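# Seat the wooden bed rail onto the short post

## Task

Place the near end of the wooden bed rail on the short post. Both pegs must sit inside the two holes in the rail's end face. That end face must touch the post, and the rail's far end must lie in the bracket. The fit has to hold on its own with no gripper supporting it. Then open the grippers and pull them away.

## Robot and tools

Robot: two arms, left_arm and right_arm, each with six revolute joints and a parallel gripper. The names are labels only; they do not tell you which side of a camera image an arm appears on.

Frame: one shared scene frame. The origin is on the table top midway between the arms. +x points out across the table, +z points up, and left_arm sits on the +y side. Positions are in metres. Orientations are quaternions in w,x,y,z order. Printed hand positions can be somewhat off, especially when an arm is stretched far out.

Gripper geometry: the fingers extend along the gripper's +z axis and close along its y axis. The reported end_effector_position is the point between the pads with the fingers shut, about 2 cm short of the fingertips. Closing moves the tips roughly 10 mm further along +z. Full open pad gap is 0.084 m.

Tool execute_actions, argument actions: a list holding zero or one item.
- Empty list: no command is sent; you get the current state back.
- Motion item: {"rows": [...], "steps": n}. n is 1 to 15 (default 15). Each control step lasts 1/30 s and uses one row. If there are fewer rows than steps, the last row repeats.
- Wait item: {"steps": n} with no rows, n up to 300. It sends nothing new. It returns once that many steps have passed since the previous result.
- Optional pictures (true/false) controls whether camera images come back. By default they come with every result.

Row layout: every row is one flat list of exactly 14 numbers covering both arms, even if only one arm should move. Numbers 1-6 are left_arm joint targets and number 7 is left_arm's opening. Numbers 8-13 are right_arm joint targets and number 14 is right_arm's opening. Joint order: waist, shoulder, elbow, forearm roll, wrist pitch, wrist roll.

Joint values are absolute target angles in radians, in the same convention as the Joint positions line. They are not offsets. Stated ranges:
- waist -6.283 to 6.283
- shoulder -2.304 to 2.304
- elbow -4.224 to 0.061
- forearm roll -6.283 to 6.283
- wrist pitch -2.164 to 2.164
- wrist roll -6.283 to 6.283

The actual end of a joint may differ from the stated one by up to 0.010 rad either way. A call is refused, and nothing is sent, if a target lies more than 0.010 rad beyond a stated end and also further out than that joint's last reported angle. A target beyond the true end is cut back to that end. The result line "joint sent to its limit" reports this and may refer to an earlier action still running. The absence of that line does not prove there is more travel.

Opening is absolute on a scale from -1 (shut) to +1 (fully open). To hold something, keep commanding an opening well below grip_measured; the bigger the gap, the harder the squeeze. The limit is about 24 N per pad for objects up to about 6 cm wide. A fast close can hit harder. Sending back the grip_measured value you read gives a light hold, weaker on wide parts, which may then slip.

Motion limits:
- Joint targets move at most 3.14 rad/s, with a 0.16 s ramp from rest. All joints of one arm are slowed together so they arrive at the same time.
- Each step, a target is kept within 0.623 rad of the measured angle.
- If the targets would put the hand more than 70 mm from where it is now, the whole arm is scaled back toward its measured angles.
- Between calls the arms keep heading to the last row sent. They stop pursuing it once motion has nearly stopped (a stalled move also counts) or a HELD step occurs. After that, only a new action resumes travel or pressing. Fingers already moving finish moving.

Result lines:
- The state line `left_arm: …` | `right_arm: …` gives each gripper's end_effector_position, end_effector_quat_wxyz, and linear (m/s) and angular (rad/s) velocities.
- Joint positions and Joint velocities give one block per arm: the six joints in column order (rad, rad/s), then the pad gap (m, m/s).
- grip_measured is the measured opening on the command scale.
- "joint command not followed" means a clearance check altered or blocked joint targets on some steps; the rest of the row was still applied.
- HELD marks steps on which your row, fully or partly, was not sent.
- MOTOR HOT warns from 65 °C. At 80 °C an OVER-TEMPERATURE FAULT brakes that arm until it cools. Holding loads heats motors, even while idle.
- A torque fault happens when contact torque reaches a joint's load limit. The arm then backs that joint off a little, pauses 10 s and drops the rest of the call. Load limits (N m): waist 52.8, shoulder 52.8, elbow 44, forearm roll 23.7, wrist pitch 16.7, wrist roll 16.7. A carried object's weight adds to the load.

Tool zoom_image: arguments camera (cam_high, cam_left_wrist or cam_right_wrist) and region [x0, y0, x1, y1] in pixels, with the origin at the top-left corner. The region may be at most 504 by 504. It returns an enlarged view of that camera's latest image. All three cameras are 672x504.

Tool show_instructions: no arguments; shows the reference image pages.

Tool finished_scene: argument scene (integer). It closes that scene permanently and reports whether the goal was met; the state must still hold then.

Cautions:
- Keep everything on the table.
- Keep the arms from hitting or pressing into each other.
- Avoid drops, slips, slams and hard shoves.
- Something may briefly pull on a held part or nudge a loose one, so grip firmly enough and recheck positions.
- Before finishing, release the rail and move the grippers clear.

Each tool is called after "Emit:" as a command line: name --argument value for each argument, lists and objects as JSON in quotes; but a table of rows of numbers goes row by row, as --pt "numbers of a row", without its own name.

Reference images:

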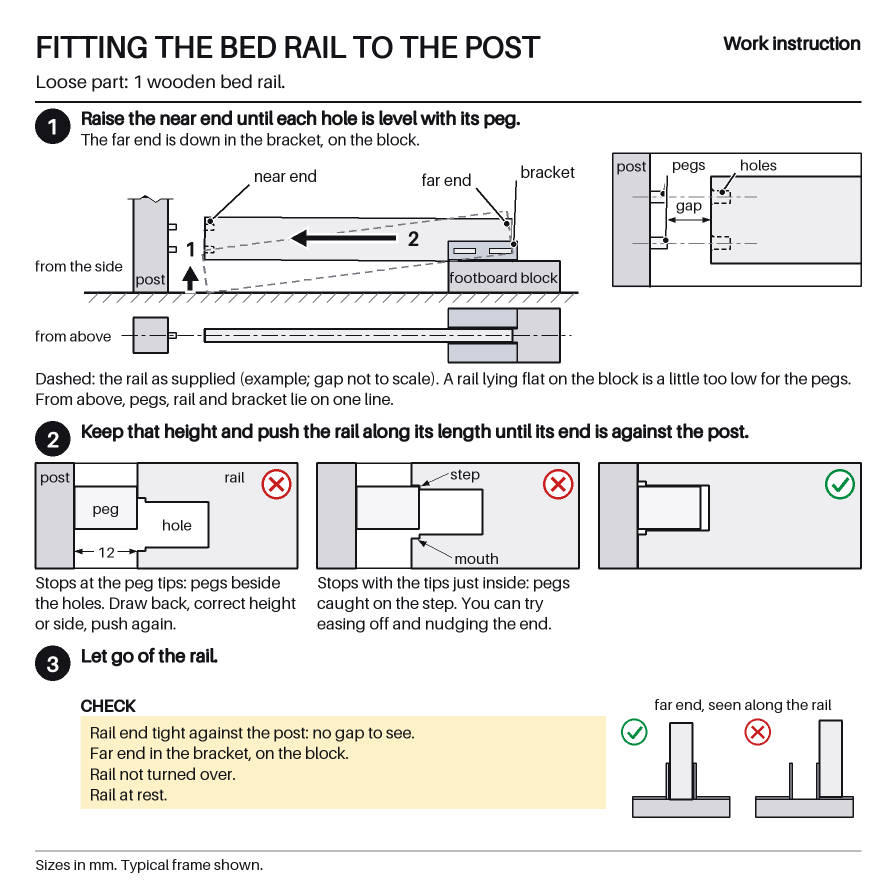

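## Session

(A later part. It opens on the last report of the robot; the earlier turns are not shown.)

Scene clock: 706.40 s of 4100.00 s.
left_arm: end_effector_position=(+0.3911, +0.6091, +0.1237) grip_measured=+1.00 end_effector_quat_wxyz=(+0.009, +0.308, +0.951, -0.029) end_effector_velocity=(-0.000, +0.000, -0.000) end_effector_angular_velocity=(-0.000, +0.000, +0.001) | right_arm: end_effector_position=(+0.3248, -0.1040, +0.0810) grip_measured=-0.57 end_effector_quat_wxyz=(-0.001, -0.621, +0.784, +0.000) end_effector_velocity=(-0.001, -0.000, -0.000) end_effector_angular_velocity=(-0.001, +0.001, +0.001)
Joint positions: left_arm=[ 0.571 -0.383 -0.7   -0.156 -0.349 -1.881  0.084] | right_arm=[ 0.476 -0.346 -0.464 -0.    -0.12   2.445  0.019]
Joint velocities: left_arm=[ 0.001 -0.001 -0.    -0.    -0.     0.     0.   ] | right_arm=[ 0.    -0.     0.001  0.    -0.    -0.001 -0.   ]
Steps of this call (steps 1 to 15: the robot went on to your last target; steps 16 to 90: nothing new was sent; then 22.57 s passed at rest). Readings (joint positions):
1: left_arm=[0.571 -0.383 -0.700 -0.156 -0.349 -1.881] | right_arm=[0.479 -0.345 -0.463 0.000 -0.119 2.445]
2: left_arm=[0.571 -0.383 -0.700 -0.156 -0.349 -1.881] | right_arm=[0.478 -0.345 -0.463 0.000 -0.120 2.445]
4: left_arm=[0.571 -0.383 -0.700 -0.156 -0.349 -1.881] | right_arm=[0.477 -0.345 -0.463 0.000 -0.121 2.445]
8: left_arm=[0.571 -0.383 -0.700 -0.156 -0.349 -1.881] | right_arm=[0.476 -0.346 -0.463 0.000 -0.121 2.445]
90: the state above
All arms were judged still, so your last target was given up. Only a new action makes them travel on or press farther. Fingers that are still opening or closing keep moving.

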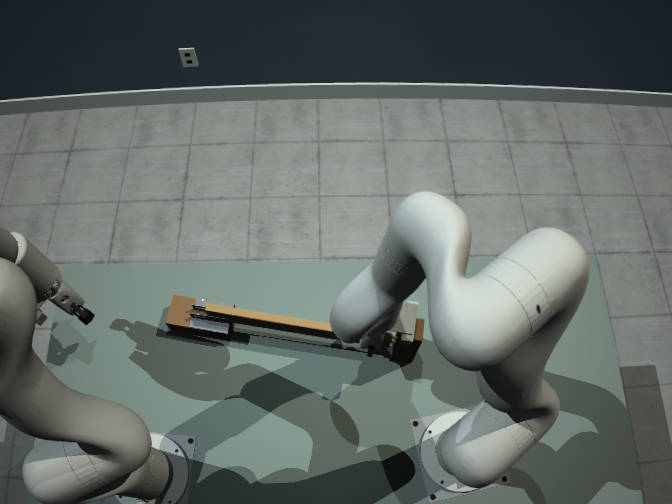

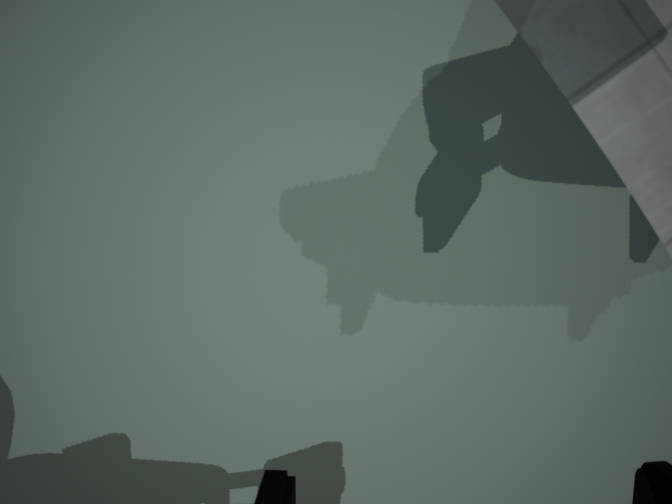

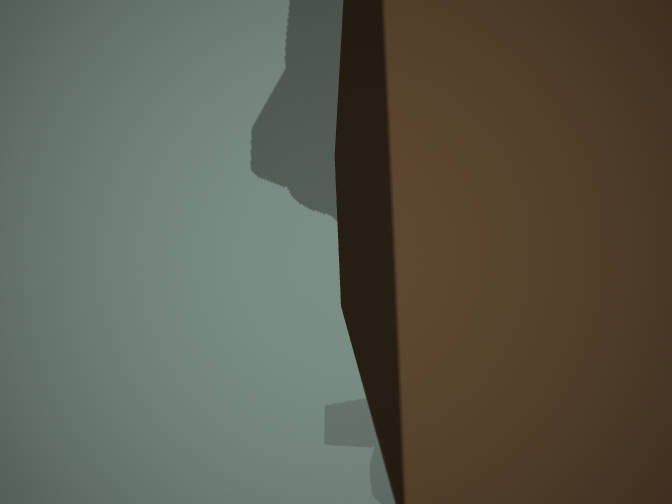

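Emit:
execute_actions --actions '[{"rows":[[0.571,-0.383,-0.7,-0.156,-0.349,-1.881,1,0.4775,-0.3465,-0.466,0,-0.121,2.447,-0.3]],"steps":15}]'

Emit:
execute_actions --actions '[{"rows":[[0.571,-0.383,-0.7,-0.156,-0.349,-1.881,1,0.5385,-0.3915,-0.546,0,-0.156,2.508,-0.3]],"steps":15}]'

Emit:
execute_actions --actions '[{"steps":20}]'

Emit:
zoom_image --camera "cam_right_wrist" --region '[300,150,672,450]'

Scene clock: 719.67 s of 4100.00 s.
left_arm: end_effector_position=(+0.3911, +0.6091, +0.1237) grip_measured=+1.00 end_effector_quat_wxyz=(+0.009, +0.308, +0.951, -0.029) end_effector_velocity=(+0.000, -0.000, +0.000) end_effector_angular_velocity=(+0.000, -0.001, +0.000) | right_arm: end_effector_position=(+0.3251, -0.1031, +0.0812) grip_measured=-0.32 end_effector_quat_wxyz=(-0.001, -0.621, +0.784, +0.000) end_effector_velocity=(+0.001, +0.001, +0.000) end_effector_angular_velocity=(+0.002, -0.003, +0.002)
Joint positions: left_arm=[ 0.571 -0.383 -0.7   -0.156 -0.349 -1.881  0.084] | right_arm=[ 0.477 -0.347 -0.466  0.    -0.121  2.447  0.03 ]
Joint velocities: left_arm=[-0.     0.001 -0.    -0.001  0.    -0.     0.   ] | right_arm=[ 0.001  0.    -0.001 -0.     0.002 -0.001  0.   ]
Steps of this call (steps 1 to 90: nothing new was sent; then 9.77 s passed at rest; steps 91 to 105: all 15 steps of this action). Readings (joint positions):
91: left_arm=[0.571 -0.383 -0.700 -0.156 -0.349 -1.881] | right_arm=[0.476 -0.346 -0.464 -0.000 -0.120 2.445]
92: left_arm=[0.571 -0.383 -0.700 -0.156 -0.349 -1.881] | right_arm=[0.476 -0.346 -0.464 -0.000 -0.120 2.445]
94: left_arm=[0.571 -0.383 -0.700 -0.156 -0.349 -1.881] | right_arm=[0.476 -0.346 -0.464 0.000 -0.123 2.447]
98: left_arm=[0.571 -0.383 -0.700 -0.156 -0.349 -1.881] | right_arm=[0.477 -0.346 -0.465 0.000 -0.123 2.447]
105: the state above

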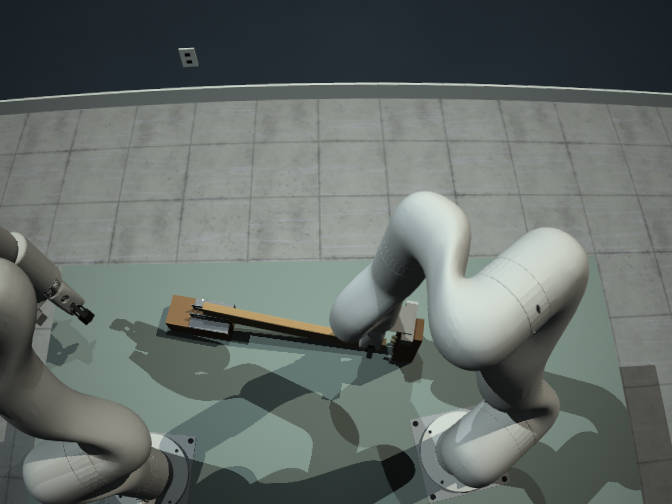

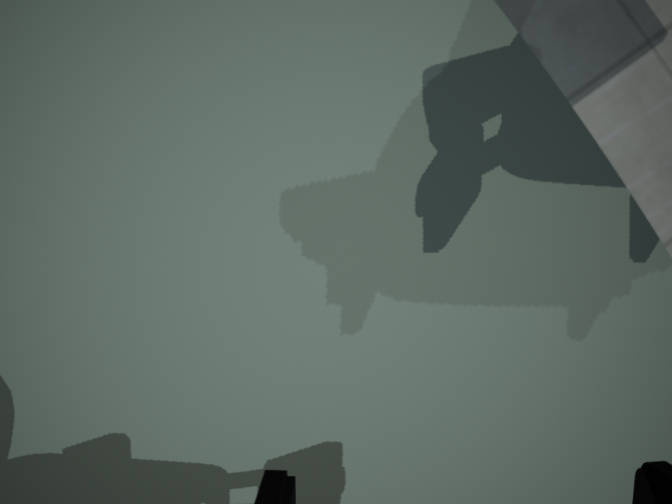

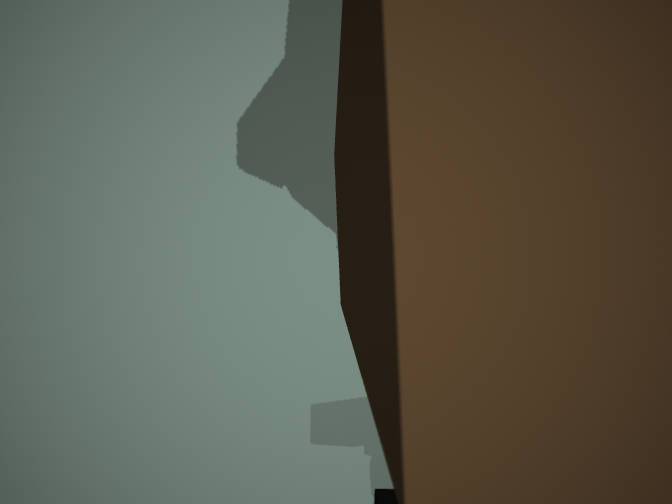

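Scene clock: 720.17 s of 4100.00 s.
left_arm: end_effector_position=(+0.3911, +0.6091, +0.1237) grip_measured=+1.00 end_effector_quat_wxyz=(+0.009, +0.308, +0.951, -0.029) end_effector_velocity=(+0.000, -0.000, +0.001) end_effector_angular_velocity=(+0.001, -0.001, -0.002) | right_arm: end_effector_position=(+0.3356, -0.0677, +0.0821) grip_measured=-0.32 end_effector_quat_wxyz=(-0.001, -0.621, +0.784, -0.000) end_effector_velocity=(+0.000, +0.002, -0.000) end_effector_angular_velocity=(-0.001, +0.001, +0.001)
Joint positions: left_arm=[ 0.571 -0.383 -0.7   -0.156 -0.349 -1.881  0.084] | right_arm=[ 0.538 -0.391 -0.545 -0.    -0.156  2.508  0.03 ]
Joint velocities: left_arm=[-0.001  0.002  0.     0.    -0.     0.    -0.   ] | right_arm=[ 0.003 -0.003 -0.004  0.    -0.002  0.002  0.   ]
Steps of this call (steps 1 to 15: all 15 steps of this action). Readings (joint positions):
1: left_arm=[0.571 -0.383 -0.700 -0.156 -0.349 -1.881] | right_arm=[0.477 -0.347 -0.466 0.000 -0.121 2.447]
2: left_arm=[0.571 -0.383 -0.700 -0.156 -0.349 -1.881] | right_arm=[0.481 -0.349 -0.470 -0.000 -0.124 2.451]
4: left_arm=[0.571 -0.383 -0.700 -0.156 -0.349 -1.881] | right_arm=[0.505 -0.367 -0.501 -0.000 -0.137 2.475]
8: left_arm=[0.571 -0.383 -0.700 -0.156 -0.349 -1.881] | right_arm=[0.533 -0.388 -0.540 0.000 -0.152 2.502]
15: the state above

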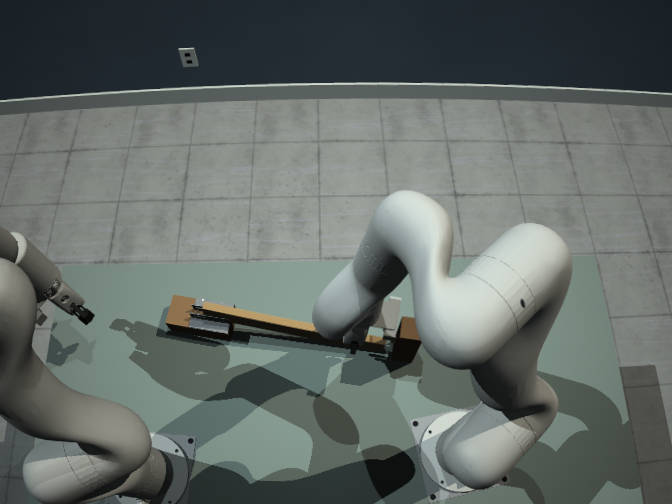

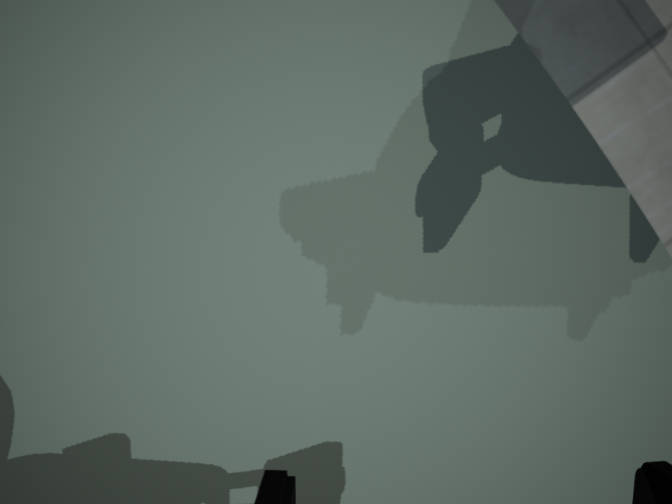

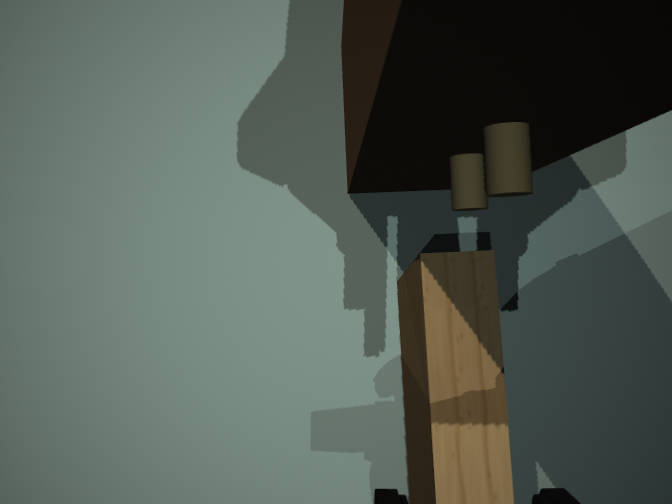

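Scene clock: 720.83 s of 4100.00 s.
left_arm: end_effector_position=(+0.3911, +0.6091, +0.1237) grip_measured=+1.00 end_effector_quat_wxyz=(+0.009, +0.308, +0.951, -0.029) end_effector_velocity=(-0.000, +0.000, +0.000) end_effector_angular_velocity=(+0.000, -0.000, -0.000) | right_arm: end_effector_position=(+0.3357, -0.0674, +0.0822) grip_measured=-0.32 end_effector_quat_wxyz=(-0.001, -0.621, +0.784, -0.000) end_effector_velocity=(+0.001, +0.000, +0.000) end_effector_angular_velocity=(+0.000, -0.000, +0.000)
Joint positions: left_arm=[ 0.571 -0.383 -0.7   -0.156 -0.349 -1.881  0.084] | right_arm=[ 0.538 -0.391 -0.546  0.    -0.156  2.508  0.03 ]
Joint velocities: left_arm=[ 0.001  0.001  0.     0.001  0.    -0.    -0.   ] | right_arm=[-0.    -0.001 -0.001  0.    -0.    -0.     0.   ]
Steps of this call (steps 1 to 15: the robot went on to your last target; steps 16 to 20: nothing new was sent). Readings (joint positions):
1: left_arm=[0.571 -0.383 -0.700 -0.156 -0.349 -1.881] | right_arm=[0.538 -0.391 -0.545 -0.000 -0.156 2.508]
2: left_arm=[0.571 -0.383 -0.700 -0.156 -0.349 -1.881] | right_arm=[0.538 -0.391 -0.546 -0.000 -0.156 2.508]
4: left_arm=[0.571 -0.383 -0.700 -0.156 -0.349 -1.881] | right_arm=[0.538 -0.391 -0.546 -0.000 -0.156 2.508]
8: left_arm=[0.571 -0.383 -0.700 -0.156 -0.349 -1.881] | right_arm=[0.538 -0.391 -0.546 -0.000 -0.156 2.508]
20: the state above
All arms were judged still, so your last target was given up. Only a new action makes them travel on or press farther. Fingers that are still opening or closing keep moving.

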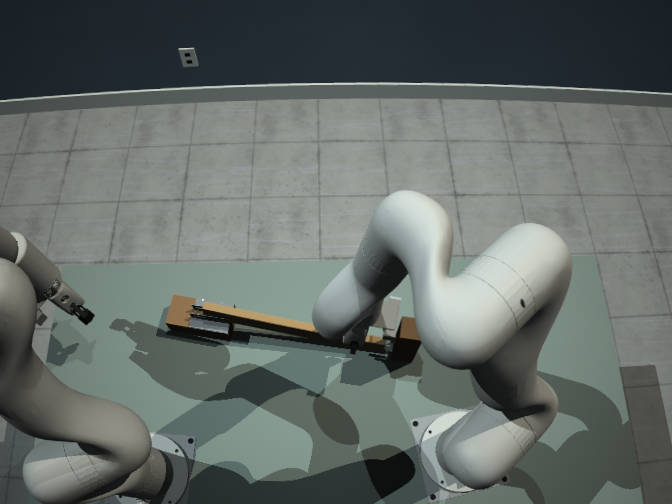

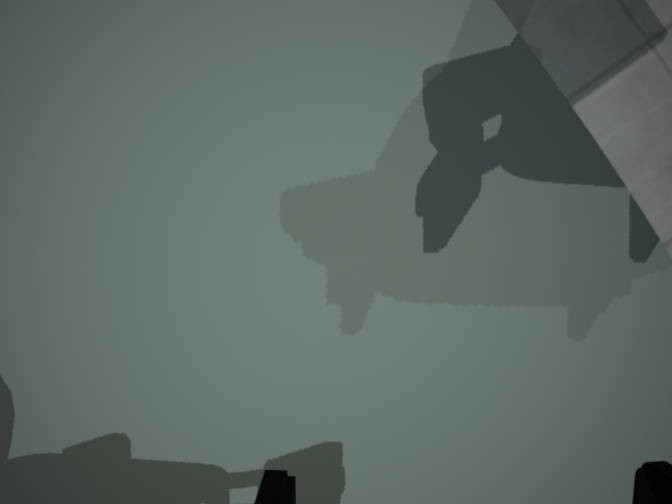

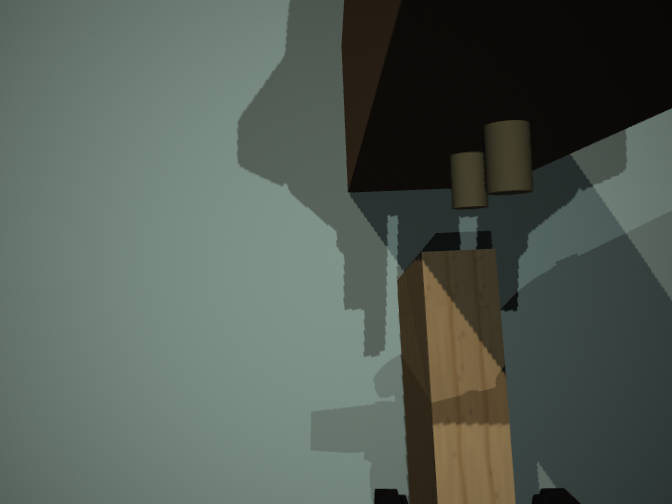

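Region (300, 150, 672, 450) of cam_right_wrist's 672x504 image, scaled by 1.355, with more detail than that image has; it fills the top 406 rows of this view, and the rest is white.

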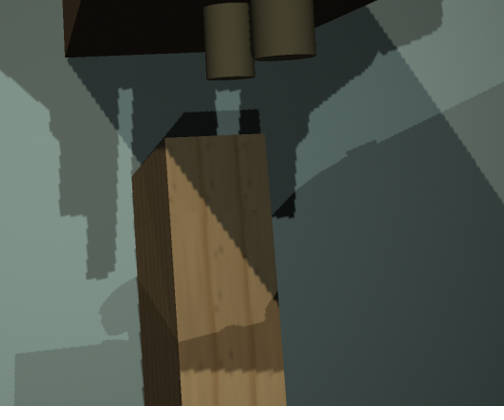

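Emit:
execute_actions --actions '[{"rows":[[0.571,-0.383,-0.7,-0.156,-0.349,-1.881,1,0.5385,-0.45,-0.553,0,-0.103,2.508,0.1],[0.571,-0.383,-0.7,-0.156,-0.349,-1.881,1,0.5385,-0.45,-0.553,0,-0.103,2.508,0.1],[0.571,-0.383,-0.7,-0.156,-0.349,-1.881,1,0.5385,-0.45,-0.553,0,-0.103,2.508,0.1],[0.571,-0.383,-0.7,-0.156,-0.349,-1.881,1,0.5385,-0.45,-0.553,0,-0.103,2.508,0.1],[0.571,-0.383,-0.7,-0.156,-0.349,-1.881,1,0.5385,-0.45,-0.553,0,-0.103,2.508,0.1],[0.571,-0.383,-0.7,-0.156,-0.349,-1.881,1,0.5385,-0.518,-0.5625,0,-0.045,2.508,0.1]],"steps":15}]'

Emit:
execute_actions --actions '[{"rows":[[0.571,-0.383,-0.7,-0.156,-0.349,-1.881,1,0.5385,-0.518,-0.5625,0,-0.045,2.508,-0.5],[0.571,-0.383,-0.7,-0.156,-0.349,-1.881,1,0.5385,-0.518,-0.5625,0,-0.045,2.508,-0.5],[0.571,-0.383,-0.7,-0.156,-0.349,-1.881,1,0.5385,-0.518,-0.5625,0,-0.045,2.508,-0.5],[0.571,-0.383,-0.7,-0.156,-0.349,-1.881,1,0.5385,-0.518,-0.5625,0,-0.045,2.508,-0.5],[0.571,-0.383,-0.7,-0.156,-0.349,-1.881,1,0.5385,-0.518,-0.5625,0,-0.045,2.508,-0.5],[0.571,-0.383,-0.7,-0.156,-0.349,-1.881,1,0.5385,-0.518,-0.5625,0,-0.045,2.508,-1]],"steps":15}]'

Emit:
execute_actions --actions '[{"rows":[[0.571,-0.383,-0.7,-0.156,-0.349,-1.881,1,0.5385,-0.48,-0.557,0,-0.077,2.508,-1],[0.571,-0.383,-0.7,-0.156,-0.349,-1.881,1,0.5385,-0.48,-0.557,0,-0.077,2.508,-1],[0.571,-0.383,-0.7,-0.156,-0.349,-1.881,1,0.5385,-0.48,-0.557,0,-0.077,2.508,-1],[0.571,-0.383,-0.7,-0.156,-0.349,-1.881,1,0.5385,-0.43,-0.55,0,-0.12,2.508,-1],[0.571,-0.383,-0.7,-0.156,-0.349,-1.881,1,0.5385,-0.43,-0.55,0,-0.12,2.508,-1],[0.571,-0.383,-0.7,-0.156,-0.349,-1.881,1,0.5385,-0.43,-0.55,0,-0.12,2.508,-1],[0.571,-0.383,-0.7,-0.156,-0.349,-1.881,1,0.5385,-0.388,-0.5435,0,-0.1555,2.508,-1]],"steps":15}]'

Emit:
execute_actions --actions '[{"steps":15}]'

Scene clock: 751.10 s of 4100.00 s.
left_arm: end_effector_position=(+0.3911, +0.6091, +0.1237) grip_measured=+1.00 end_effector_quat_wxyz=(+0.009, +0.308, +0.951, -0.029) end_effector_velocity=(-0.000, +0.000, -0.000) end_effector_angular_velocity=(-0.000, +0.000, +0.001) | right_arm: end_effector_position=(+0.3354, -0.0677, +0.0404) grip_measured=+0.09 end_effector_quat_wxyz=(-0.000, -0.621, +0.784, -0.000) end_effector_velocity=(+0.004, +0.004, -0.009) end_effector_angular_velocity=(+0.010, -0.012, +0.001)
Joint positions: left_arm=[ 0.571 -0.383 -0.7   -0.156 -0.349 -1.881  0.084] | right_arm=[ 0.538 -0.515 -0.562 -0.    -0.048  2.508  0.048]
Joint velocities: left_arm=[ 0.001 -0.     0.    -0.     0.    -0.     0.   ] | right_arm=[ 0.    -0.029 -0.01   0.     0.035 -0.001  0.   ]
Steps of this call (steps 1 to 90: nothing new was sent; then 26.77 s passed at rest; steps 91 to 105: all 15 steps of this action). Readings (joint positions):
91: left_arm=[0.571 -0.383 -0.700 -0.156 -0.349 -1.881] | right_arm=[0.539 -0.392 -0.546 -0.000 -0.156 2.508]
92: left_arm=[0.571 -0.383 -0.700 -0.156 -0.349 -1.881] | right_arm=[0.539 -0.395 -0.547 -0.000 -0.151 2.508]
94: left_arm=[0.571 -0.383 -0.700 -0.156 -0.349 -1.881] | right_arm=[0.539 -0.420 -0.550 0.000 -0.130 2.508]
98: left_arm=[0.571 -0.383 -0.700 -0.156 -0.349 -1.881] | right_arm=[0.539 -0.462 -0.555 0.000 -0.093 2.508]
105: the state above

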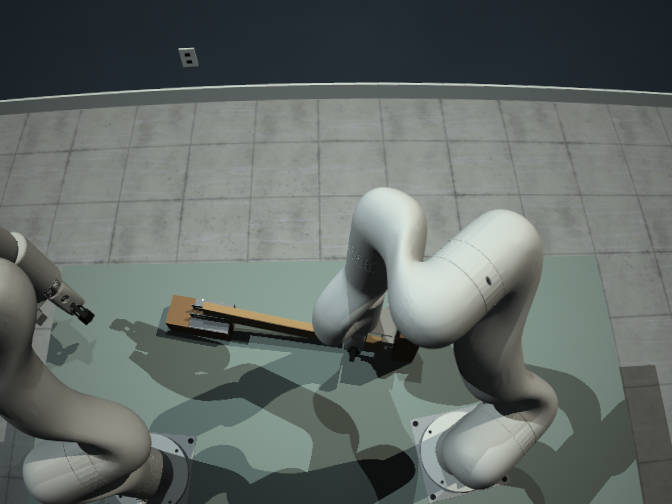

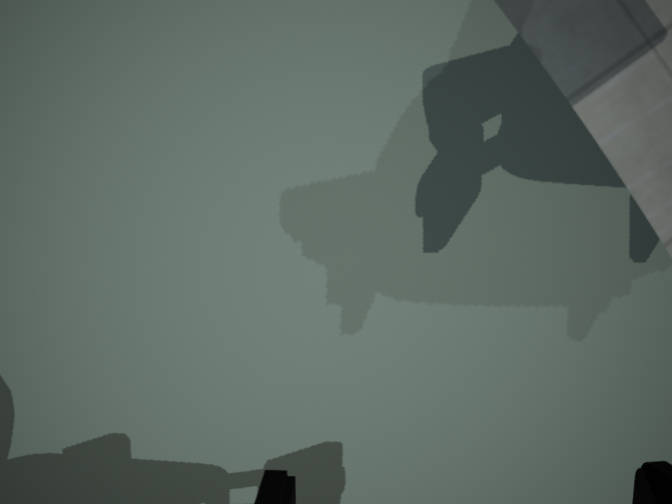

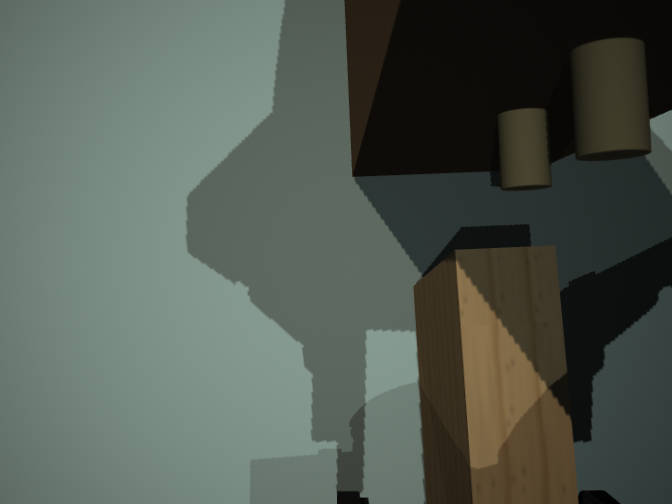

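Scene clock: 751.60 s of 4100.00 s.
left_arm: end_effector_position=(+0.3911, +0.6091, +0.1237) grip_measured=+1.00 end_effector_quat_wxyz=(+0.009, +0.308, +0.951, -0.029) end_effector_velocity=(-0.000, +0.000, -0.000) end_effector_angular_velocity=(+0.000, +0.000, +0.000) | right_arm: end_effector_position=(+0.3354, -0.0676, +0.0395) grip_measured=-0.57 end_effector_quat_wxyz=(-0.000, -0.621, +0.784, -0.000) end_effector_velocity=(+0.001, +0.001, +0.000) end_effector_angular_velocity=(+0.002, -0.002, -0.002)
Joint positions: left_arm=[ 0.571 -0.383 -0.7   -0.156 -0.349 -1.881  0.084] | right_arm=[ 0.539 -0.518 -0.563 -0.    -0.045  2.508  0.019]
Joint velocities: left_arm=[ 0.001 -0.    -0.     0.001 -0.     0.     0.   ] | right_arm=[-0.     0.    -0.002  0.001  0.002  0.001  0.   ]
Steps of this call (steps 1 to 15: all 15 steps of this action). Readings (joint positions):
1: left_arm=[0.571 -0.383 -0.700 -0.156 -0.349 -1.881] | right_arm=[0.539 -0.516 -0.562 -0.000 -0.047 2.508]
2: left_arm=[0.571 -0.383 -0.700 -0.156 -0.349 -1.881] | right_arm=[0.539 -0.517 -0.562 0.000 -0.046 2.508]
4: left_arm=[0.571 -0.383 -0.700 -0.156 -0.349 -1.881] | right_arm=[0.539 -0.517 -0.563 0.000 -0.045 2.508]
8: left_arm=[0.571 -0.383 -0.700 -0.156 -0.349 -1.881] | right_arm=[0.539 -0.518 -0.563 -0.000 -0.045 2.507]
15: the state above

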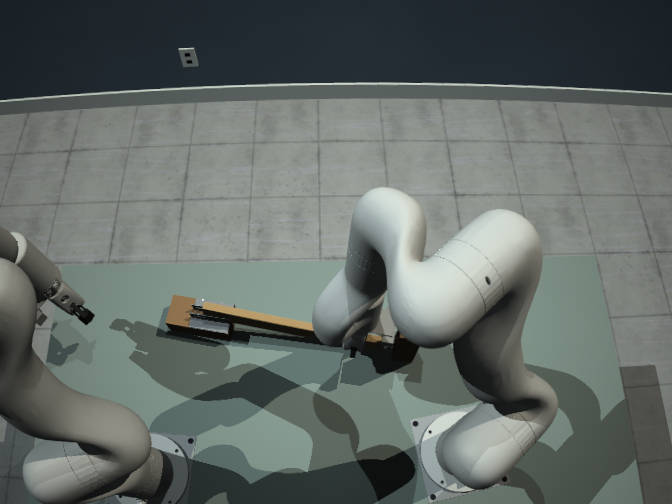

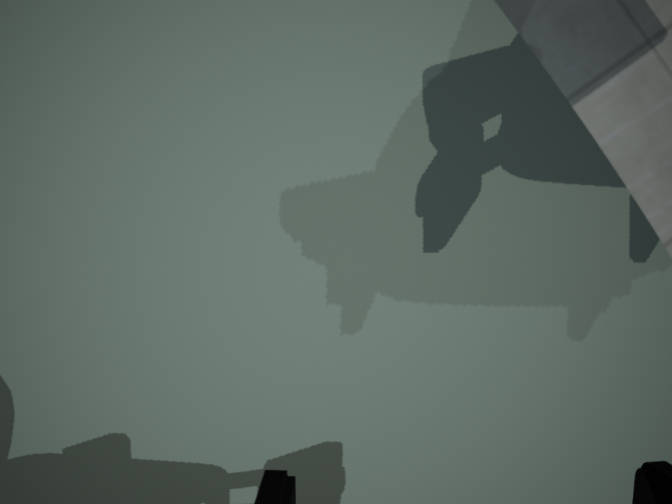

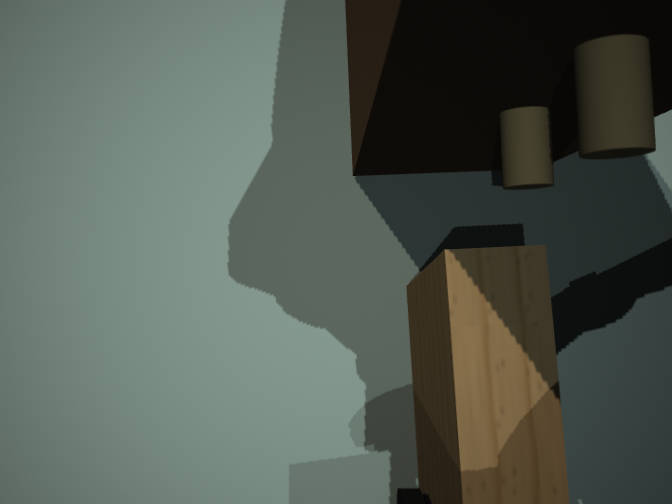

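Scene clock: 752.10 s of 4100.00 s.
left_arm: end_effector_position=(+0.3911, +0.6091, +0.1237) grip_measured=+1.00 end_effector_quat_wxyz=(+0.009, +0.308, +0.951, -0.029) end_effector_velocity=(+0.000, +0.000, +0.001) end_effector_angular_velocity=(+0.001, -0.001, -0.001) | right_arm: end_effector_position=(+0.3356, -0.0675, +0.0819) grip_measured=-0.57 end_effector_quat_wxyz=(+0.000, -0.621, +0.784, +0.000) end_effector_velocity=(-0.004, -0.003, +0.012) end_effector_angular_velocity=(-0.007, +0.008, -0.003)
Joint positions: left_arm=[ 0.571 -0.383 -0.7   -0.156 -0.349 -1.881  0.084] | right_arm=[ 0.539 -0.391 -0.544  0.    -0.152  2.508  0.019]
Joint velocities: left_arm=[-0.     0.001  0.     0.001  0.    -0.     0.   ] | right_arm=[-0.     0.038  0.01   0.    -0.038  0.002 -0.   ]
Steps of this call (steps 1 to 15: all 15 steps of this action). Readings (joint positions):
1: left_arm=[0.571 -0.383 -0.700 -0.156 -0.349 -1.881] | right_arm=[0.539 -0.518 -0.563 -0.000 -0.045 2.508]
2: left_arm=[0.571 -0.383 -0.700 -0.156 -0.349 -1.881] | right_arm=[0.539 -0.515 -0.562 -0.000 -0.048 2.508]
4: left_arm=[0.571 -0.383 -0.700 -0.156 -0.349 -1.881] | right_arm=[0.539 -0.499 -0.559 -0.000 -0.062 2.508]
8: left_arm=[0.571 -0.383 -0.700 -0.156 -0.349 -1.881] | right_arm=[0.539 -0.447 -0.552 -0.000 -0.106 2.508]
15: the state above

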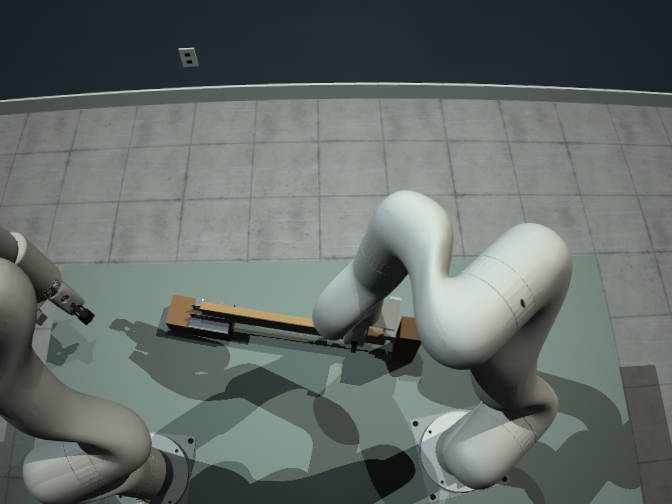

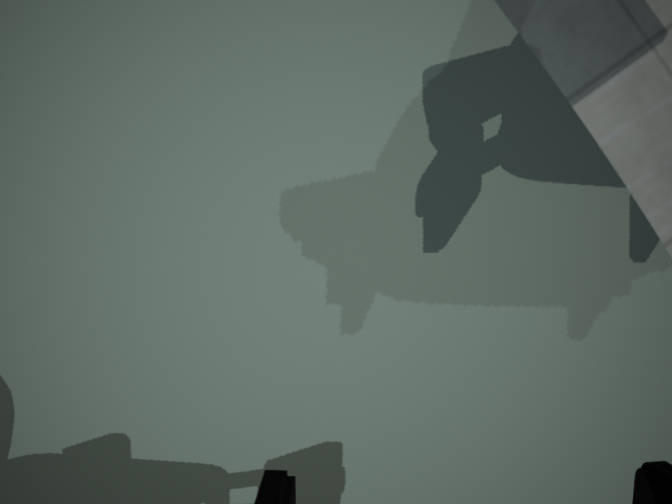

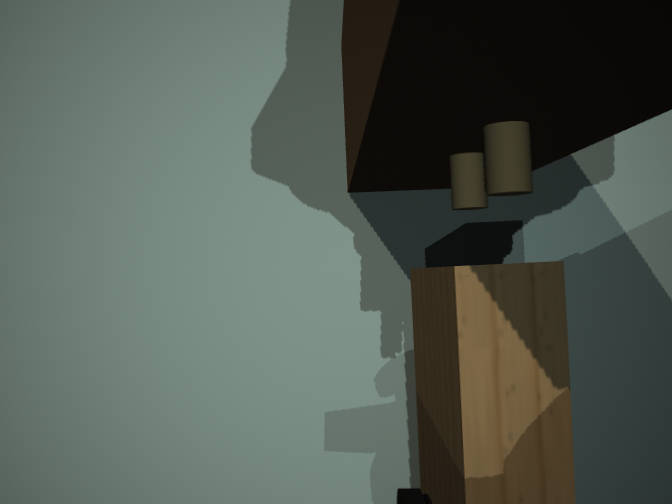

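Scene clock: 752.60 s of 4100.00 s.
left_arm: end_effector_position=(+0.3911, +0.6091, +0.1237) grip_measured=+1.00 end_effector_quat_wxyz=(+0.009, +0.308, +0.951, -0.029) end_effector_velocity=(+0.001, -0.000, +0.001) end_effector_angular_velocity=(+0.001, -0.002, +0.000) | right_arm: end_effector_position=(+0.3353, -0.0677, +0.0829) grip_measured=-0.57 end_effector_quat_wxyz=(-0.000, -0.621, +0.784, -0.000) end_effector_velocity=(+0.000, +0.000, +0.000) end_effector_angular_velocity=(-0.000, +0.000, -0.000)
Joint positions: left_arm=[ 0.571 -0.383 -0.7   -0.156 -0.349 -1.881  0.084] | right_arm=[ 0.538 -0.388 -0.543 -0.    -0.156  2.508  0.019]
Joint velocities: left_arm=[-0.001  0.002 -0.    -0.001 -0.     0.     0.   ] | right_arm=[-0.     0.    -0.001 -0.    -0.002  0.    -0.   ]
Steps of this call (steps 1 to 15: the robot went on to your last target). Readings (joint positions):
1: left_arm=[0.571 -0.383 -0.700 -0.156 -0.349 -1.881] | right_arm=[0.539 -0.390 -0.544 0.000 -0.153 2.508]
2: left_arm=[0.571 -0.383 -0.700 -0.156 -0.349 -1.881] | right_arm=[0.539 -0.390 -0.544 0.000 -0.154 2.508]
4: left_arm=[0.571 -0.383 -0.700 -0.156 -0.349 -1.881] | right_arm=[0.539 -0.389 -0.544 0.000 -0.155 2.508]
8: left_arm=[0.571 -0.383 -0.700 -0.156 -0.349 -1.881] | right_arm=[0.539 -0.388 -0.543 0.000 -0.155 2.508]
15: the state above
All arms were judged still, so your last target was given up. Only a new action makes them travel on or press farther. Fingers that are still opening or closing keep moving.

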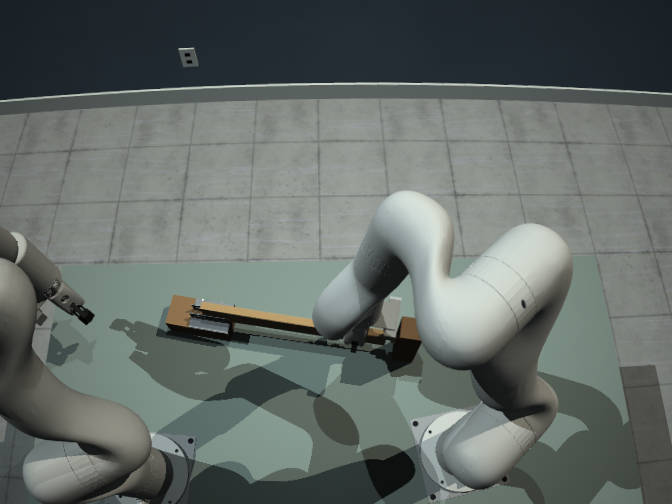

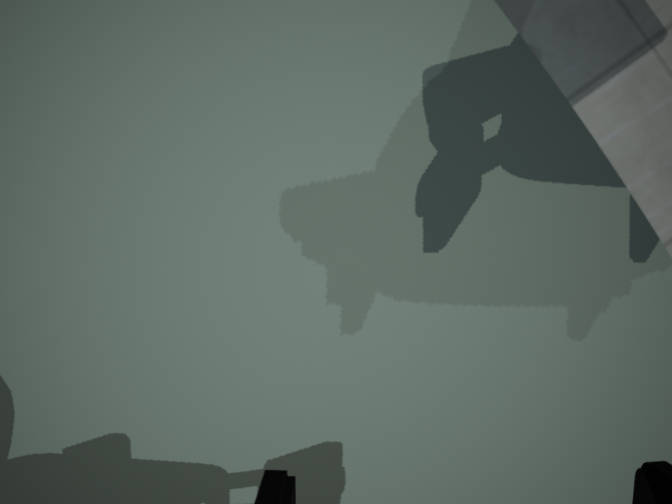

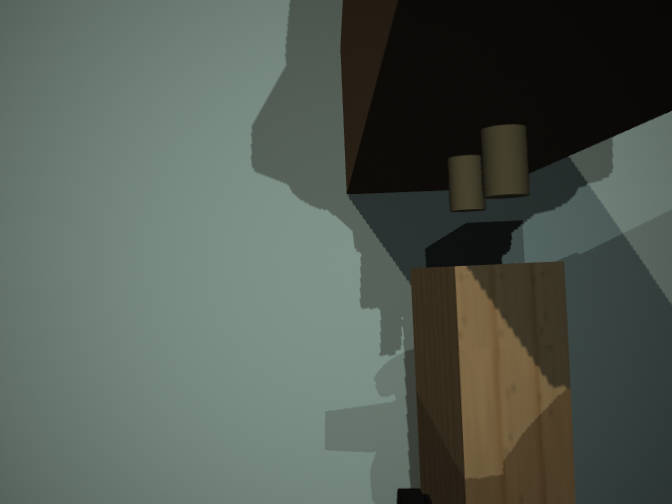

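Emit:
execute_actions --actions '[{"rows":[[0.571,-0.383,-0.7,-0.156,-0.349,-1.881,1,0.5286,-0.378,-0.5263,0,-0.1485,2.496,-1]],"steps":15}]'

Emit:
execute_actions --actions '[{"steps":10}]'

Scene clock: 772.63 s of 4100.00 s.
left_arm: end_effector_position=(+0.3911, +0.6091, +0.1237) grip_measured=+1.00 end_effector_quat_wxyz=(+0.009, +0.308, +0.951, -0.029) end_effector_velocity=(-0.000, -0.000, -0.000) end_effector_angular_velocity=(-0.000, +0.000, -0.000) | right_arm: end_effector_position=(+0.3327, -0.0745, +0.0829) grip_measured=-0.57 end_effector_quat_wxyz=(+0.000, -0.622, +0.783, -0.000) end_effector_velocity=(-0.001, -0.001, -0.000) end_effector_angular_velocity=(-0.001, +0.001, +0.001)
Joint positions: left_arm=[ 0.571 -0.383 -0.7   -0.156 -0.349 -1.881  0.084] | right_arm=[ 0.529 -0.378 -0.527  0.    -0.148  2.496  0.019]
Joint velocities: left_arm=[-0.001 -0.001 -0.    -0.001  0.     0.    -0.   ] | right_arm=[-0.001  0.     0.002 -0.     0.001 -0.002 -0.   ]
Steps of this call (steps 1 to 90: nothing new was sent; then 16.53 s passed at rest; steps 91 to 105: all 15 steps of this action). Readings (joint positions):
91: left_arm=[0.571 -0.383 -0.700 -0.156 -0.349 -1.881] | right_arm=[0.538 -0.388 -0.543 0.000 -0.155 2.508]
92: left_arm=[0.571 -0.383 -0.700 -0.156 -0.349 -1.881] | right_arm=[0.537 -0.387 -0.542 0.000 -0.154 2.506]
94: left_arm=[0.571 -0.383 -0.700 -0.156 -0.349 -1.881] | right_arm=[0.533 -0.383 -0.535 0.000 -0.151 2.502]
98: left_arm=[0.571 -0.383 -0.700 -0.156 -0.349 -1.881] | right_arm=[0.529 -0.379 -0.528 0.000 -0.149 2.497]
105: the state above

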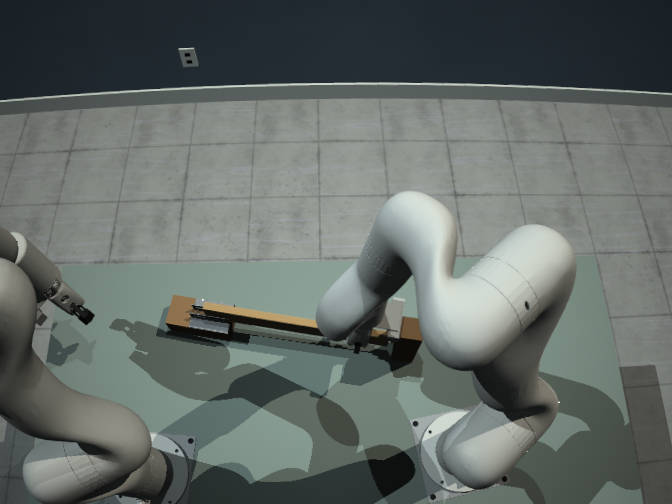

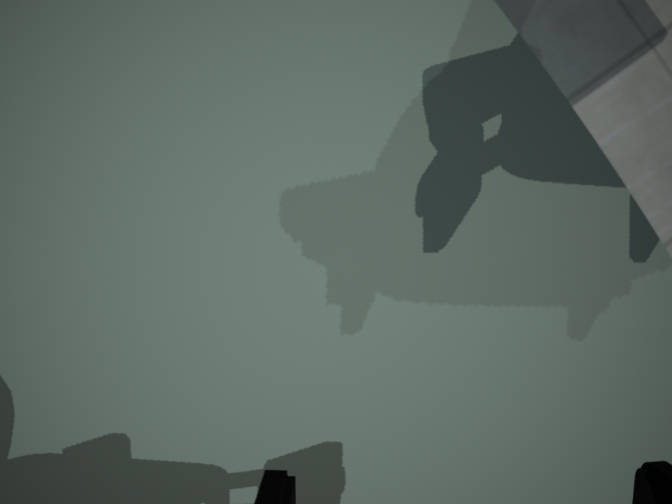

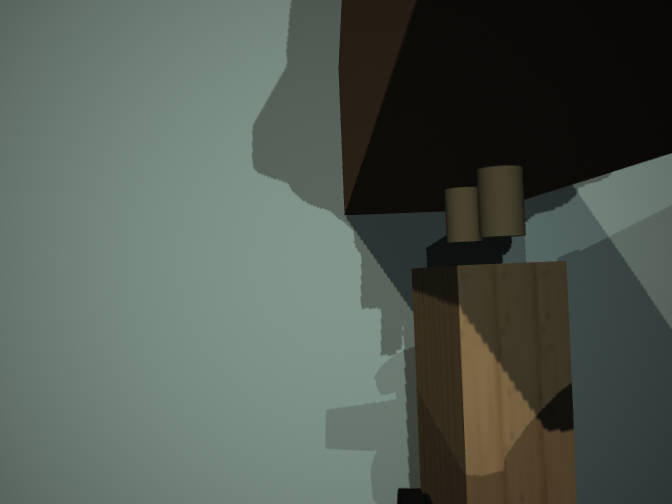

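Scene clock: 772.97 s of 4100.00 s.
left_arm: end_effector_position=(+0.3911, +0.6091, +0.1237) grip_measured=+1.00 end_effector_quat_wxyz=(+0.009, +0.308, +0.951, -0.029) end_effector_velocity=(-0.001, -0.000, -0.001) end_effector_angular_velocity=(-0.001, +0.001, -0.000) | right_arm: end_effector_position=(+0.3327, -0.0746, +0.0828) grip_measured=-0.57 end_effector_quat_wxyz=(-0.000, -0.622, +0.783, -0.000) end_effector_velocity=(-0.001, -0.001, -0.000) end_effector_angular_velocity=(-0.001, +0.002, +0.001)
Joint positions: left_arm=[ 0.571 -0.383 -0.7   -0.156 -0.349 -1.881  0.084] | right_arm=[ 0.529 -0.378 -0.526  0.    -0.148  2.496  0.019]
Joint velocities: left_arm=[ 0.    -0.001  0.     0.    -0.     0.     0.   ] | right_arm=[-0.    -0.     0.001 -0.    -0.001 -0.001 -0.   ]
Steps of this call (steps 1 to 10: the robot went on to your last target). Readings (joint positions):
1: left_arm=[0.571 -0.383 -0.700 -0.156 -0.349 -1.881] | right_arm=[0.529 -0.378 -0.526 0.000 -0.148 2.496]
2: left_arm=[0.571 -0.383 -0.700 -0.156 -0.349 -1.881] | right_arm=[0.529 -0.378 -0.526 0.000 -0.148 2.496]
4: left_arm=[0.571 -0.383 -0.700 -0.156 -0.349 -1.881] | right_arm=[0.529 -0.378 -0.526 0.000 -0.148 2.496]
8: left_arm=[0.571 -0.383 -0.700 -0.156 -0.349 -1.881] | right_arm=[0.529 -0.378 -0.526 0.000 -0.148 2.496]
10: the state above

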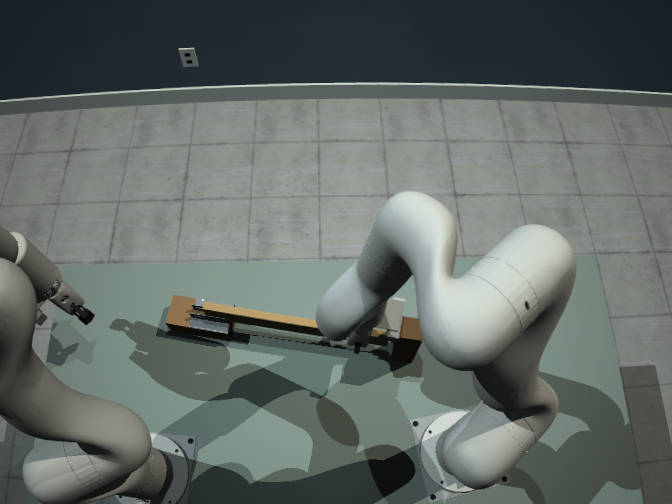

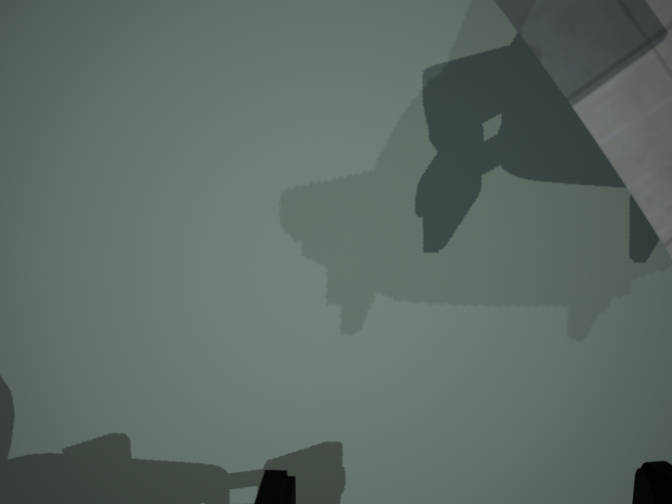

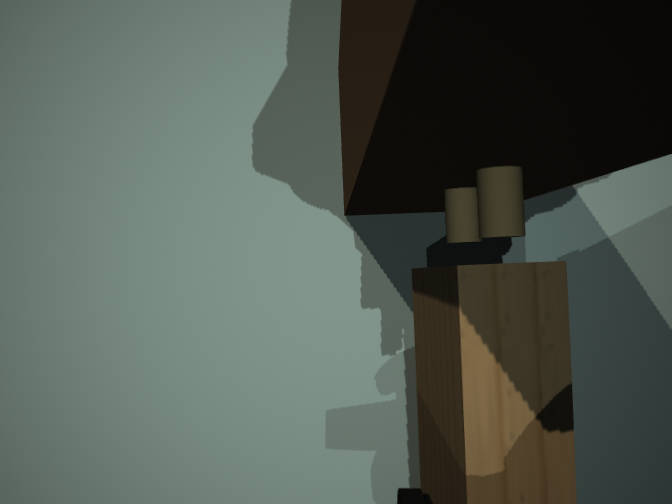

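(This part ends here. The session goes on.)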